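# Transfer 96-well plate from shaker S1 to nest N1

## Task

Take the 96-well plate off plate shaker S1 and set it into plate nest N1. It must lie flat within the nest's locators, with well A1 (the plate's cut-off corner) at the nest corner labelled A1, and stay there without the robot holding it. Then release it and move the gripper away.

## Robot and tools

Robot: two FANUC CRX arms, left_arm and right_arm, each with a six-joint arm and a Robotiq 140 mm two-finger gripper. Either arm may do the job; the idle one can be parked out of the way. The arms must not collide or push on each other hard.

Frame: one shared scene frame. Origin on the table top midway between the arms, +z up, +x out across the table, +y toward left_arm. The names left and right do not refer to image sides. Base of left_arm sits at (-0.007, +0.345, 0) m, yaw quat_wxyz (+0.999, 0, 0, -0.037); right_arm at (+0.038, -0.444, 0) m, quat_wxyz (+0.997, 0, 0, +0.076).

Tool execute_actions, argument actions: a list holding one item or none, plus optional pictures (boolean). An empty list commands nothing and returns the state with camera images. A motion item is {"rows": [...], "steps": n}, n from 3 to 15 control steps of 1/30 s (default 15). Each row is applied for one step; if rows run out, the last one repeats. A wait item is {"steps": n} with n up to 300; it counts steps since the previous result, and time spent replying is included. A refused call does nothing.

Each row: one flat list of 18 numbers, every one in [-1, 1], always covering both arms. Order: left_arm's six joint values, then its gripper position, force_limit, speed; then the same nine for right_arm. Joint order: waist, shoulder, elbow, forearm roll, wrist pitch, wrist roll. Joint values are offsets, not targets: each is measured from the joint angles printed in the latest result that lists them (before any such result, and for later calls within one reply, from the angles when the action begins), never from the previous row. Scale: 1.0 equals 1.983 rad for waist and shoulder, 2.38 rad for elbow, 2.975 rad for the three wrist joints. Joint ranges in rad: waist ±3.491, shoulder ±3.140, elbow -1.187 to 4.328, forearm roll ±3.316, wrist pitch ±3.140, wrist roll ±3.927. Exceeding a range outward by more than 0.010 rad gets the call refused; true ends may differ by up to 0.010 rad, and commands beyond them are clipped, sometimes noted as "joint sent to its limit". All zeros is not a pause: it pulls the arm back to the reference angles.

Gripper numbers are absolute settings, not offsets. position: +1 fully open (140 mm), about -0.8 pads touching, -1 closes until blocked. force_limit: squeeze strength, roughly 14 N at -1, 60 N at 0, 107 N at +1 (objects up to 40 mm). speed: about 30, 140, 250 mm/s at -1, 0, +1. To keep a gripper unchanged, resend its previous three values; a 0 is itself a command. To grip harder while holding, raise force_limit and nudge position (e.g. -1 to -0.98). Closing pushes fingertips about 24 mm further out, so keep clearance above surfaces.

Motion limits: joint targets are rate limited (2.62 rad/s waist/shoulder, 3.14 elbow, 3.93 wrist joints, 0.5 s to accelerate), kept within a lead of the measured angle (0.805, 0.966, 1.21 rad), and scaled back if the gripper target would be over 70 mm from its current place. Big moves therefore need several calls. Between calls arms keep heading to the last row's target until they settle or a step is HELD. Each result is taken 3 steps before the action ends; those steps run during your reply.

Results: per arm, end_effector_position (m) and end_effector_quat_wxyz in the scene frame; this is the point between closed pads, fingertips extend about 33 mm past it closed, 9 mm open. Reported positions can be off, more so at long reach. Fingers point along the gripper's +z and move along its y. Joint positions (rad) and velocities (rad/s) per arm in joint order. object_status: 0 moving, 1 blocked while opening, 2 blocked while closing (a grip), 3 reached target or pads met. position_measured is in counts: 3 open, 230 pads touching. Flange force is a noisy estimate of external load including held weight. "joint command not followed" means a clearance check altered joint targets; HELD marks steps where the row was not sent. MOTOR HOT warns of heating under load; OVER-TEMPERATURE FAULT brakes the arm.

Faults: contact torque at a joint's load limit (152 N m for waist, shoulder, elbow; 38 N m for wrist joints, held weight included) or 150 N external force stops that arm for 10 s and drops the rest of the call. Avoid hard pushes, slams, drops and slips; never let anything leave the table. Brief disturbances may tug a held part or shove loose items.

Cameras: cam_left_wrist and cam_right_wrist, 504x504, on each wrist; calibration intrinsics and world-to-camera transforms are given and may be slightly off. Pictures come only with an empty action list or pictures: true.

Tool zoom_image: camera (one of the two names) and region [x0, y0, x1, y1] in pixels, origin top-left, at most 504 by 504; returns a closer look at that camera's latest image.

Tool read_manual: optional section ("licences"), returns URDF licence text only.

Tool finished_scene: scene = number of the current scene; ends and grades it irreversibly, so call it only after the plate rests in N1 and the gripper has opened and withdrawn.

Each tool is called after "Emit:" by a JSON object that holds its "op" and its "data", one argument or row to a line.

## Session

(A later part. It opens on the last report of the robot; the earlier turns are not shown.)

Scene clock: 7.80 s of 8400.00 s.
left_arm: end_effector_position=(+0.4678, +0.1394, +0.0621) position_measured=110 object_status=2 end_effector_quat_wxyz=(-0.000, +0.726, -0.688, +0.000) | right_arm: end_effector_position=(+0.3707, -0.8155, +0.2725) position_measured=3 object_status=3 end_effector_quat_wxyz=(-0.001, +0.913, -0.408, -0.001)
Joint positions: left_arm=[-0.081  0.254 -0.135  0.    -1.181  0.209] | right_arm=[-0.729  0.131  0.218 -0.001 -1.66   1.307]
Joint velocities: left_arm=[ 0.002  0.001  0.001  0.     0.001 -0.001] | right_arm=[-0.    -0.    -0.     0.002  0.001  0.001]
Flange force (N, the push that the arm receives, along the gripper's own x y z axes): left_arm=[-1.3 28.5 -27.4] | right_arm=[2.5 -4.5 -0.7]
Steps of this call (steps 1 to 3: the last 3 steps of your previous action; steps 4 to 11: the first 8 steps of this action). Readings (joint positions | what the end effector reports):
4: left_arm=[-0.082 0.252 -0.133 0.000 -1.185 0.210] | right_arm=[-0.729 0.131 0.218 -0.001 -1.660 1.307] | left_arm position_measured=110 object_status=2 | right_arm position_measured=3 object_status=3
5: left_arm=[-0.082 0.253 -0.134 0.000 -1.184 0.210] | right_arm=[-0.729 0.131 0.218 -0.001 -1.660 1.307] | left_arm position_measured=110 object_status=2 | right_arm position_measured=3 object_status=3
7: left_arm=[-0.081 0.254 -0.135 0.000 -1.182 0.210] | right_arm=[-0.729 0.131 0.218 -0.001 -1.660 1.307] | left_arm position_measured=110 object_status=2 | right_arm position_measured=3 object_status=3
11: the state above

Emit:
{"op": "execute_actions", "data": {
  "actions": [
    {"rows":[[0,-0.0008,-0.001,0,0.0003,0,-1,0,-0.8,0,0,0,0,0,0,1,0,0]],"steps":11}
  ],
  "pictures": true
}}

Emit:
{"op": "zoom_image", "data": {
  "camera": "cam_left_wrist",
  "region": [150,100,380,330]
}}

Scene clock: 8.20 s of 8400.00 s.
left_arm: end_effector_position=(+0.4672, +0.1395, +0.0619) position_measured=110 object_status=2 end_effector_quat_wxyz=(-0.000, +0.726, -0.688, +0.000) | right_arm: end_effector_position=(+0.3707, -0.8155, +0.2725) position_measured=3 object_status=3 end_effector_quat_wxyz=(-0.001, +0.913, -0.408, -0.001)
Joint positions: left_arm=[-0.081  0.253 -0.137  0.    -1.18   0.209] | right_arm=[-0.729  0.131  0.218 -0.001 -1.66   1.307]
Joint velocities: left_arm=[-0.001  0.001  0.001  0.    -0.    -0.   ] | right_arm=[-0. -0. -0.  0. -0. -0.]
Flange force (N, the push that the arm receives, along the gripper's own x y z axes): left_arm=[4.5 15.3 -24.9] | right_arm=[3.2 -3.9 -0.9]
Steps of this call (steps 1 to 3: the last 3 steps of your previous action; step 4: the robot went on to your last target; steps 5 to 12: the first 8 steps of this action). Readings (joint positions | what the end effector reports):
5: left_arm=[-0.081 0.254 -0.135 0.000 -1.181 0.209] | right_arm=[-0.729 0.131 0.218 -0.001 -1.660 1.307] | left_arm position_measured=110 object_status=2 | right_arm position_measured=3 object_status=3
6: left_arm=[-0.081 0.254 -0.136 0.000 -1.181 0.209] | right_arm=[-0.729 0.131 0.218 -0.001 -1.660 1.307] | left_arm position_measured=110 object_status=2 | right_arm position_measured=3 object_status=3
8: left_arm=[-0.081 0.253 -0.137 0.000 -1.180 0.209] | right_arm=[-0.729 0.131 0.218 -0.001 -1.660 1.307] | left_arm position_measured=110 object_status=2 | right_arm position_measured=3 object_status=3
12: the state above
camera_calibration (this result's frames):
cam_left_wrist: T_world_to_cam=[[-0.937168, -0.342078, 0.0685464, 0.473337], [-0.280158, 0.854991, 0.436466, -0.016209], [-0.207912, 0.389838, -0.897106, 0.277819], [0, 0, 0, 1]] pos_world=[0.496817, 0.0674723, 0.223863]
cam_right_wrist: T_world_to_cam=[[-0.682799, -0.730467, 0.0142843, -0.350814], [-0.670411, 0.634194, 0.385159, 0.685473], [-0.290405, 0.25341, -0.92274, 0.77021], [0, 0, 0, 1]] pos_world=[0.443687, -0.886159, 0.451698]

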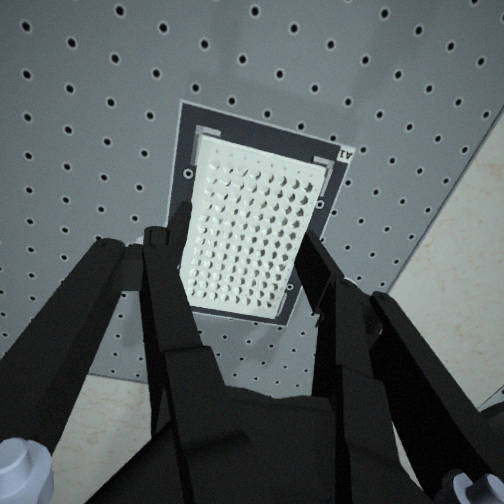

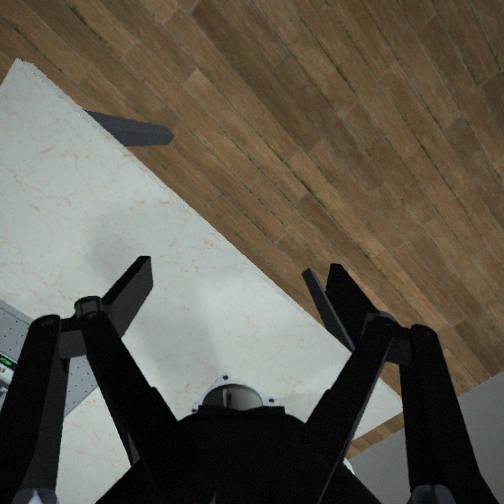

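Region (150, 100, 380, 330) of cam_left_wrist's 504x504 image, scaled by 2.191, with more detail than that image has.

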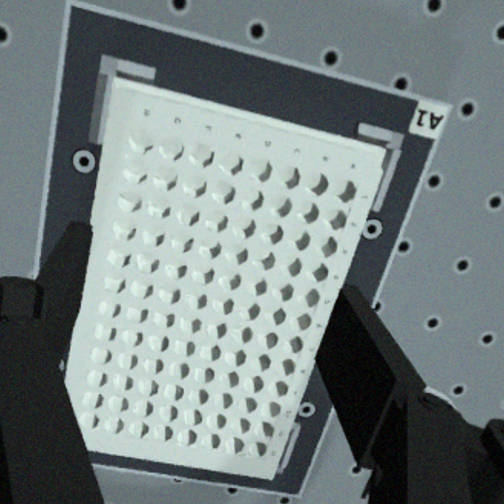

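Emit:
{"op": "execute_actions", "data": {
  "actions": [
    {"rows":[[-0.0005,0,0,0,0,0.002,-1,0,-0.8,0,0,0,0,0,0,1,0,0]],"steps":11}
  ]
}}

Emit:
{"op": "execute_actions", "data": {
  "actions": [
    {"rows":[[0,0,0,0,0,0,0.5,0,-0.5,0,0,0,0,0,0,1,0,0]],"steps":9}
  ]
}}

Emit:
{"op": "execute_actions", "data": {
  "actions": [
    {"rows":[[0,-0.007,0.0098,0,-0.0127,0,0.5,0,0,0,0,0,0,0,0,1,0,0]],"steps":11}
  ],
  "pictures": true
}}

Emit:
{"op": "zoom_image", "data": {
  "camera": "cam_left_wrist",
  "region": [150,100,380,330]
}}

Emit:
{"op": "execute_actions", "data": {
  "actions": [
    {"rows":[[0,0,0,0,0,0,-1,0,1,0,0,0,0,0,0,1,0,0]]}
  ]
}}

Scene clock: 8.63 s of 8400.00 s.
left_arm: end_effector_position=(+0.4669, +0.1391, +0.0618) position_measured=110 object_status=2 end_effector_quat_wxyz=(-0.000, +0.728, -0.686, +0.000) | right_arm: end_effector_position=(+0.3707, -0.8155, +0.2725) position_measured=3 object_status=3 end_effector_quat_wxyz=(-0.001, +0.913, -0.408, -0.001)
Joint positions: left_arm=[-0.082  0.253 -0.137  0.    -1.18   0.215] | right_arm=[-0.729  0.131  0.218 -0.001 -1.66   1.307]
Joint velocities: left_arm=[-0.001 -0.003 -0.     0.     0.     0.001] | right_arm=[-0.     0.     0.001  0.001 -0.001 -0.   ]
Flange force (N, the push that the arm receives, along the gripper's own x y z axes): left_arm=[-0.3 10.0 -6.6] | right_arm=[3.7 -4.9 0.2]
Steps of this call (steps 1 to 3: the last 3 steps of your previous action; steps 4 to 5: the robot went on to your last target; steps 6 to 13: the first 8 steps of this action). Readings (joint positions | what the end effector reports):
6: left_arm=[-0.081 0.253 -0.137 0.000 -1.180 0.209] | right_arm=[-0.729 0.131 0.218 -0.001 -1.660 1.307] | left_arm position_measured=110 object_status=2 | right_arm position_measured=3 object_status=3
7: left_arm=[-0.081 0.253 -0.137 0.000 -1.180 0.211] | right_arm=[-0.729 0.131 0.218 -0.001 -1.660 1.307] | left_arm position_measured=110 object_status=2 | right_arm position_measured=3 object_status=3
9: left_arm=[-0.082 0.253 -0.137 0.000 -1.180 0.215] | right_arm=[-0.729 0.131 0.218 -0.001 -1.660 1.307] | left_arm position_measured=110 object_status=2 | right_arm position_measured=3 object_status=3
13: the state above

Scene clock: 8.93 s of 8400.00 s.
left_arm: end_effector_position=(+0.4669, +0.1391, +0.0618) position_measured=91 object_status=0 end_effector_quat_wxyz=(-0.000, +0.728, -0.686, +0.000) | right_arm: end_effector_position=(+0.3707, -0.8155, +0.2725) position_measured=3 object_status=3 end_effector_quat_wxyz=(-0.001, +0.913, -0.408, -0.001)
Joint positions: left_arm=[-0.082  0.253 -0.137  0.    -1.18   0.215] | right_arm=[-0.729  0.131  0.218 -0.001 -1.66   1.307]
Joint velocities: left_arm=[-0.001 -0.001 -0.001 -0.     0.     0.   ] | right_arm=[ 0.    -0.     0.001 -0.001  0.    -0.001]
Flange force (N, the push that the arm receives, along the gripper's own x y z axes): left_arm=[-2.4 5.5 1.1] | right_arm=[2.6 -3.9 0.7]
Steps of this call (steps 1 to 3: the last 3 steps of your previous action; steps 4 to 9: the first 6 steps of this action, its rows measured from where the robot was after step 3). Readings (joint positions | what the end effector reports):
3: left_arm=[-0.082 0.253 -0.137 0.000 -1.180 0.215] | right_arm=[-0.729 0.131 0.218 -0.001 -1.660 1.307] | left_arm position_measured=110 object_status=2 | right_arm position_measured=3 object_status=3
4: left_arm=[-0.082 0.253 -0.137 0.000 -1.180 0.215] | right_arm=[-0.729 0.131 0.218 -0.001 -1.660 1.307] | left_arm position_measured=110 object_status=0 | right_arm position_measured=3 object_status=3
5: left_arm=[-0.082 0.253 -0.137 0.000 -1.180 0.215] | right_arm=[-0.729 0.131 0.218 -0.001 -1.660 1.307] | left_arm position_measured=110 object_status=0 | right_arm position_measured=3 object_status=3
7: left_arm=[-0.082 0.253 -0.137 0.000 -1.180 0.215] | right_arm=[-0.729 0.131 0.218 -0.001 -1.660 1.307] | left_arm position_measured=100 object_status=0 | right_arm position_measured=3 object_status=3
9: the state above

Scene clock: 9.30 s of 8400.00 s.
left_arm: end_effector_position=(+0.4669, +0.1391, +0.0780) position_measured=66 object_status=3 end_effector_quat_wxyz=(+0.000, +0.728, -0.686, -0.000) | right_arm: end_effector_position=(+0.3707, -0.8155, +0.2725) position_measured=3 object_status=3 end_effector_quat_wxyz=(-0.001, +0.913, -0.408, -0.001)
Joint positions: left_arm=[-0.082  0.239 -0.114  0.    -1.218  0.215] | right_arm=[-0.729  0.131  0.218 -0.001 -1.66   1.307]
Joint velocities: left_arm=[ 0.001  0.    -0.     0.    -0.002 -0.   ] | right_arm=[ 0.    -0.    -0.    -0.001 -0.     0.   ]
Flange force (N, the push that the arm receives, along the gripper's own x y z axes): left_arm=[-0.2 5.0 0.0] | right_arm=[4.0 -4.5 -1.6]
Steps of this call (steps 1 to 3: the last 3 steps of your previous action; steps 4 to 11: the first 8 steps of this action, its rows measured from where the robot was after step 3). Readings (joint positions | what the end effector reports):
3: left_arm=[-0.082 0.253 -0.137 0.000 -1.180 0.215] | right_arm=[-0.729 0.131 0.218 -0.001 -1.660 1.307] | left_arm position_measured=77 object_status=0 | right_arm position_measured=3 object_status=3
4: left_arm=[-0.082 0.253 -0.137 0.000 -1.180 0.215] | right_arm=[-0.729 0.131 0.218 -0.001 -1.660 1.307] | left_arm position_measured=72 object_status=0 | right_arm position_measured=3 object_status=3
5: left_arm=[-0.082 0.252 -0.136 0.000 -1.183 0.215] | right_arm=[-0.729 0.131 0.218 -0.001 -1.660 1.307] | left_arm position_measured=68 object_status=0 | right_arm position_measured=3 object_status=3
7: left_arm=[-0.082 0.242 -0.120 0.000 -1.208 0.215] | right_arm=[-0.729 0.131 0.218 -0.001 -1.660 1.307] | left_arm position_measured=66 object_status=0 | right_arm position_measured=3 object_status=3
11: the state above
camera_calibration (this result's frames):
cam_left_wrist: T_world_to_cam=[[-0.935389, -0.346734, 0.0694469, 0.471522], [-0.28395, 0.853522, 0.436889, -0.0209988], [-0.210759, 0.388942, -0.89683, 0.293787], [0, 0, 0, 1]] pos_world=[0.497012, 0.0671494, 0.239905]
cam_right_wrist: T_world_to_cam=[[-0.682799, -0.730467, 0.0142845, -0.350813], [-0.67041, 0.634194, 0.385159, 0.685474], [-0.290405, 0.25341, -0.92274, 0.77021], [0, 0, 0, 1]] pos_world=[0.443687, -0.88616, 0.451698]

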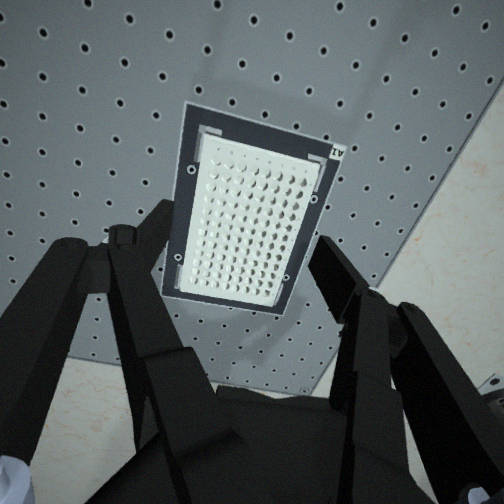

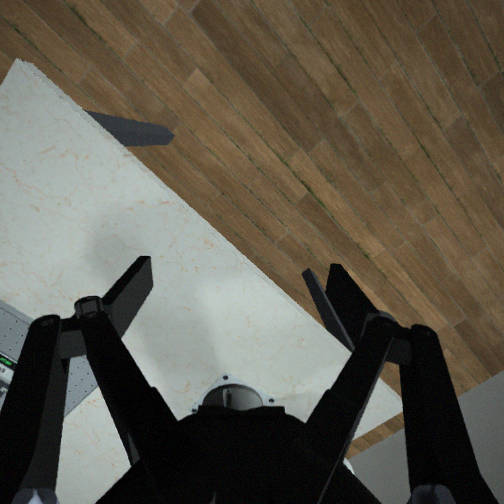

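Region (150, 100, 380, 330) of cam_left_wrist's 504x504 image, scaled by 2.191, with more detail than that image has.

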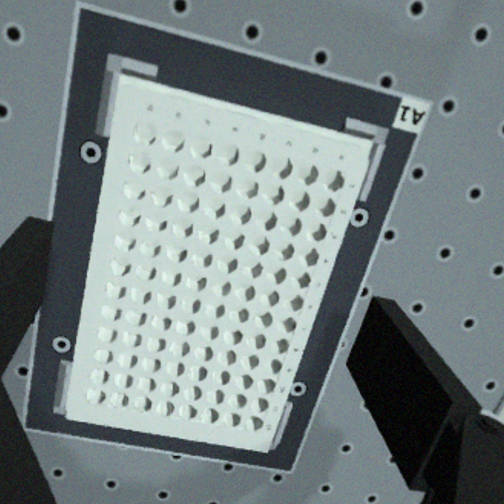

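Scene clock: 9.80 s of 8400.00 s.
left_arm: end_effector_position=(+0.4669, +0.1391, +0.0781) position_measured=204 object_status=0 end_effector_quat_wxyz=(+0.000, +0.728, -0.686, -0.000) | right_arm: end_effector_position=(+0.3707, -0.8155, +0.2725) position_measured=3 object_status=3 end_effector_quat_wxyz=(-0.001, +0.913, -0.408, -0.001)
Joint positions: left_arm=[-0.082  0.239 -0.114  0.    -1.218  0.215] | right_arm=[-0.729  0.131  0.218 -0.001 -1.66   1.307]
Joint velocities: left_arm=[-0.     0.001  0.    -0.    -0.    -0.   ] | right_arm=[ 0.    -0.    -0.001  0.002 -0.    -0.   ]
Flange force (N, the push that the arm receives, along the gripper's own x y z axes): left_arm=[-2.8 6.6 -0.1] | right_arm=[1.6 -5.1 0.2]
Steps of this call (steps 1 to 3: the last 3 steps of your previous action; steps 4 to 15: the first 12 steps of this action, its rows measured from where the robot was after step 3). Readings (joint positions | what the end effector reports):
3: left_arm=[-0.082 0.239 -0.114 0.000 -1.218 0.215] | right_arm=[-0.729 0.131 0.218 -0.001 -1.660 1.307] | left_arm position_measured=66 object_status=3 | right_arm position_measured=3 object_status=3
4: left_arm=[-0.082 0.239 -0.114 0.000 -1.218 0.215] | right_arm=[-0.729 0.131 0.218 -0.001 -1.660 1.307] | left_arm position_measured=66 object_status=0 | right_arm position_measured=3 object_status=3
5: left_arm=[-0.082 0.239 -0.114 0.000 -1.218 0.215] | right_arm=[-0.729 0.131 0.218 -0.001 -1.660 1.307] | left_arm position_measured=70 object_status=0 | right_arm position_measured=3 object_status=3
7: left_arm=[-0.082 0.239 -0.114 0.000 -1.218 0.215] | right_arm=[-0.729 0.131 0.218 -0.001 -1.660 1.307] | left_arm position_measured=96 object_status=0 | right_arm position_measured=3 object_status=3
11: left_arm=[-0.082 0.239 -0.114 0.000 -1.218 0.215] | right_arm=[-0.729 0.131 0.218 -0.001 -1.660 1.307] | left_arm position_measured=150 object_status=0 | right_arm position_measured=3 object_status=3
15: the state above

Emit:
{"op": "execute_actions", "data": {
  "actions": [
    {"rows":[[0,0.0017,-0.0024,0,0.0031,0,-1,0,1,0,0,0,0,0,0,1,0,0]],"steps":11}
  ]
}}

Scene clock: 10.17 s of 8400.00 s.
left_arm: end_effector_position=(+0.4671, +0.1391, +0.0742) position_measured=233 object_status=3 end_effector_quat_wxyz=(+0.000, +0.728, -0.686, +0.000) | right_arm: end_effector_position=(+0.3707, -0.8155, +0.2725) position_measured=3 object_status=3 end_effector_quat_wxyz=(-0.001, +0.913, -0.408, -0.001)
Joint positions: left_arm=[-0.082  0.242 -0.12   0.    -1.209  0.215] | right_arm=[-0.729  0.131  0.218 -0.001 -1.66   1.307]
Joint velocities: left_arm=[-0.001  0.001 -0.001 -0.     0.     0.   ] | right_arm=[-0.     0.001 -0.     0.    -0.    -0.001]
Flange force (N, the push that the arm receives, along the gripper's own x y z axes): left_arm=[-1.4 5.3 0.0] | right_arm=[4.3 -5.0 -0.4]
Steps of this call (steps 1 to 3: the last 3 steps of your previous action; steps 4 to 11: the first 8 steps of this action). Readings (joint positions | what the end effector reports):
4: left_arm=[-0.082 0.239 -0.114 0.000 -1.218 0.215] | right_arm=[-0.729 0.131 0.218 -0.001 -1.660 1.307] | left_arm position_measured=233 object_status=0 | right_arm position_measured=3 object_status=3
5: left_arm=[-0.082 0.240 -0.115 0.000 -1.216 0.215] | right_arm=[-0.729 0.131 0.218 -0.001 -1.660 1.307] | left_arm position_measured=233 object_status=0 | right_arm position_measured=3 object_status=3
7: left_arm=[-0.082 0.242 -0.119 0.000 -1.210 0.215] | right_arm=[-0.729 0.131 0.218 -0.001 -1.660 1.307] | left_arm position_measured=233 object_status=0 | right_arm position_measured=3 object_status=3
11: the state above

Emit:
{"op": "execute_actions", "data": {
  "actions": [
    {"rows":[[0,0.0005,-0.0007,0,0.0009,0,-1,0,1,0,0,0,0,0,0,1,0,0]],"steps":10}
  ]
}}

Emit:
{"op": "execute_actions", "data": {
  "actions": [
    {"rows":[[0,-0.04,0.1,0,-0.107,0,-1,0,1,0,0,0,0,0,0,1,0,0]]}
  ]
}}

Emit:
{"op": "execute_actions", "data": {
  "actions": [
    {"steps":6}
  ],
  "pictures": true
}}

Scene clock: 10.50 s of 8400.00 s.
left_arm: end_effector_position=(+0.4671, +0.1390, +0.0732) position_measured=233 object_status=3 end_effector_quat_wxyz=(-0.000, +0.728, -0.686, +0.000) | right_arm: end_effector_position=(+0.3707, -0.8155, +0.2725) position_measured=3 object_status=3 end_effector_quat_wxyz=(-0.001, +0.913, -0.408, -0.001)
Joint positions: left_arm=[-0.082  0.243 -0.121  0.    -1.206  0.215] | right_arm=[-0.729  0.131  0.218 -0.001 -1.66   1.307]
Joint velocities: left_arm=[ 0.     0.003  0.    -0.     0.002 -0.   ] | right_arm=[-0.     0.001  0.001 -0.002 -0.    -0.001]
Flange force (N, the push that the arm receives, along the gripper's own x y z axes): left_arm=[-11.0 15.3 -48.1] | right_arm=[5.0 -3.6 -1.5]
Steps of this call (steps 1 to 3: the last 3 steps of your previous action; steps 4 to 10: the first 7 steps of this action). Readings (joint positions | what the end effector reports):
4: left_arm=[-0.082 0.242 -0.120 0.000 -1.209 0.215] | right_arm=[-0.729 0.131 0.218 -0.001 -1.660 1.307] | left_arm position_measured=233 object_status=3 | right_arm position_measured=3 object_status=3
5: left_arm=[-0.082 0.243 -0.120 0.000 -1.208 0.215] | right_arm=[-0.729 0.131 0.218 -0.001 -1.660 1.307] | left_arm position_measured=233 object_status=3 | right_arm position_measured=3 object_status=3
7: left_arm=[-0.082 0.243 -0.121 0.000 -1.206 0.215] | right_arm=[-0.729 0.131 0.218 -0.001 -1.660 1.307] | left_arm position_measured=233 object_status=3 | right_arm position_measured=3 object_status=3
10: the state above

Scene clock: 11.00 s of 8400.00 s.
left_arm: end_effector_position=(+0.4652, +0.1394, +0.1988) position_measured=233 object_status=3 end_effector_quat_wxyz=(+0.000, +0.728, -0.686, -0.000) | right_arm: end_effector_position=(+0.3707, -0.8155, +0.2725) position_measured=3 object_status=3 end_effector_quat_wxyz=(-0.001, +0.913, -0.408, -0.001)
Joint positions: left_arm=[-0.082  0.172  0.093  0.    -1.493  0.215] | right_arm=[-0.729  0.131  0.218 -0.001 -1.66   1.307]
Joint velocities: left_arm=[ 0.    -0.164  0.489  0.    -0.647  0.   ] | right_arm=[-0.    -0.     0.001  0.    -0.     0.002]
Flange force (N, the push that the arm receives, along the gripper's own x y z axes): left_arm=[-5.2 14.4 -16.6] | right_arm=[4.3 -4.4 -0.8]
Steps of this call (steps 1 to 3: the last 3 steps of your previous action; steps 4 to 15: the first 12 steps of this action, its rows measured from where the robot was after step 3). Readings (joint positions | what the end effector reports):
3: left_arm=[-0.082 0.243 -0.121 0.000 -1.206 0.215] | right_arm=[-0.729 0.131 0.218 -0.001 -1.660 1.307] | left_arm position_measured=233 object_status=3 | right_arm position_measured=3 object_status=3
4: left_arm=[-0.082 0.243 -0.121 0.000 -1.206 0.215] | right_arm=[-0.729 0.131 0.218 -0.001 -1.660 1.307] | left_arm position_measured=233 object_status=3 | right_arm position_measured=3 object_status=3
5: left_arm=[-0.082 0.243 -0.120 0.000 -1.208 0.215] | right_arm=[-0.729 0.131 0.218 -0.001 -1.660 1.307] | left_arm position_measured=233 object_status=3 | right_arm position_measured=3 object_status=3
7: left_arm=[-0.082 0.236 -0.099 0.000 -1.237 0.215] | right_arm=[-0.729 0.131 0.218 -0.001 -1.660 1.307] | left_arm position_measured=233 object_status=3 | right_arm position_measured=3 object_status=3
11: left_arm=[-0.082 0.202 0.001 0.000 -1.370 0.215] | right_arm=[-0.729 0.131 0.218 -0.001 -1.660 1.307] | left_arm position_measured=233 object_status=3 | right_arm position_measured=3 object_status=3
15: the state above

Scene clock: 11.20 s of 8400.00 s.
left_arm: end_effector_position=(+0.4627, +0.1398, +0.2125) position_measured=233 object_status=3 end_effector_quat_wxyz=(+0.000, +0.728, -0.686, -0.000) | right_arm: end_effector_position=(+0.3707, -0.8155, +0.2725) position_measured=3 object_status=3 end_effector_quat_wxyz=(-0.001, +0.913, -0.408, -0.001)
Joint positions: left_arm=[-0.082  0.164  0.116  0.    -1.524  0.215] | right_arm=[-0.729  0.131  0.218 -0.001 -1.66   1.307]
Joint velocities: left_arm=[-0.001  0.001  0.003 -0.    -0.001 -0.   ] | right_arm=[ 0.    -0.001 -0.    -0.003  0.    -0.001]
Flange force (N, the push that the arm receives, along the gripper's own x y z axes): left_arm=[-2.4 3.3 3.9] | right_arm=[5.1 -3.1 -1.4]
Kept back: nothing.
Steps of this call (steps 1 to 3: the last 3 steps of your previous action; steps 4 to 6: the robot went on to your last target). Readings (joint positions | what the end effector reports):
1: left_arm=[-0.082 0.167 0.107 0.000 -1.511 0.215] | right_arm=[-0.729 0.131 0.218 -0.001 -1.660 1.307] | left_arm position_measured=233 object_status=3 | right_arm position_measured=3 object_status=3
2: left_arm=[-0.082 0.165 0.114 0.000 -1.521 0.215] | right_arm=[-0.729 0.131 0.218 -0.001 -1.660 1.307] | left_arm position_measured=233 object_status=3 | right_arm position_measured=3 object_status=3
4: left_arm=[-0.082 0.164 0.116 0.000 -1.524 0.215] | right_arm=[-0.729 0.131 0.218 -0.001 -1.660 1.307] | left_arm position_measured=233 object_status=3 | right_arm position_measured=3 object_status=3
6: the state above
camera_calibration (this result's frames):
cam_left_wrist: T_world_to_cam=[[-0.935341, -0.34673, 0.0701166, 0.458274], [-0.283608, 0.853474, 0.437205, -0.0817535], [-0.211435, 0.38905, -0.896625, 0.413501], [0, 0, 0, 1]] pos_world=[0.492885, 0.0677995, 0.374365]
cam_right_wrist: T_world_to_cam=[[-0.682799, -0.730466, 0.0142845, -0.350813], [-0.670411, 0.634194, 0.385159, 0.685474], [-0.290405, 0.25341, -0.92274, 0.77021], [0, 0, 0, 1]] pos_world=[0.443687, -0.88616, 0.451698]

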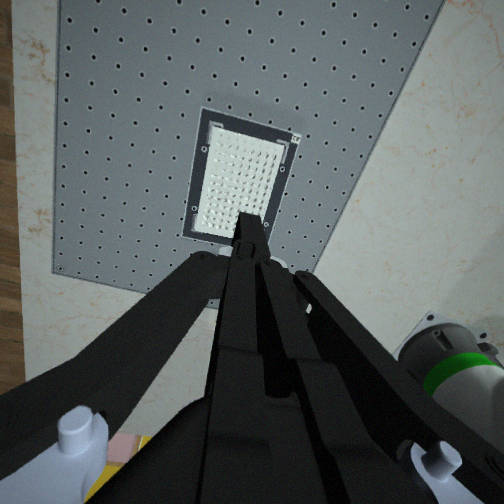

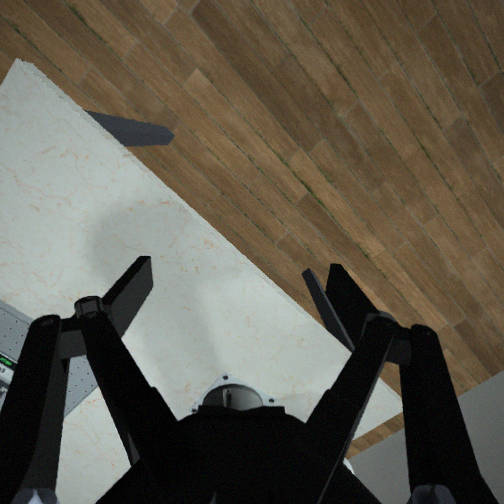

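Emit:
{"op": "finished_scene", "data": {
  "scene": 2
}}

The scene is finished: the task was done.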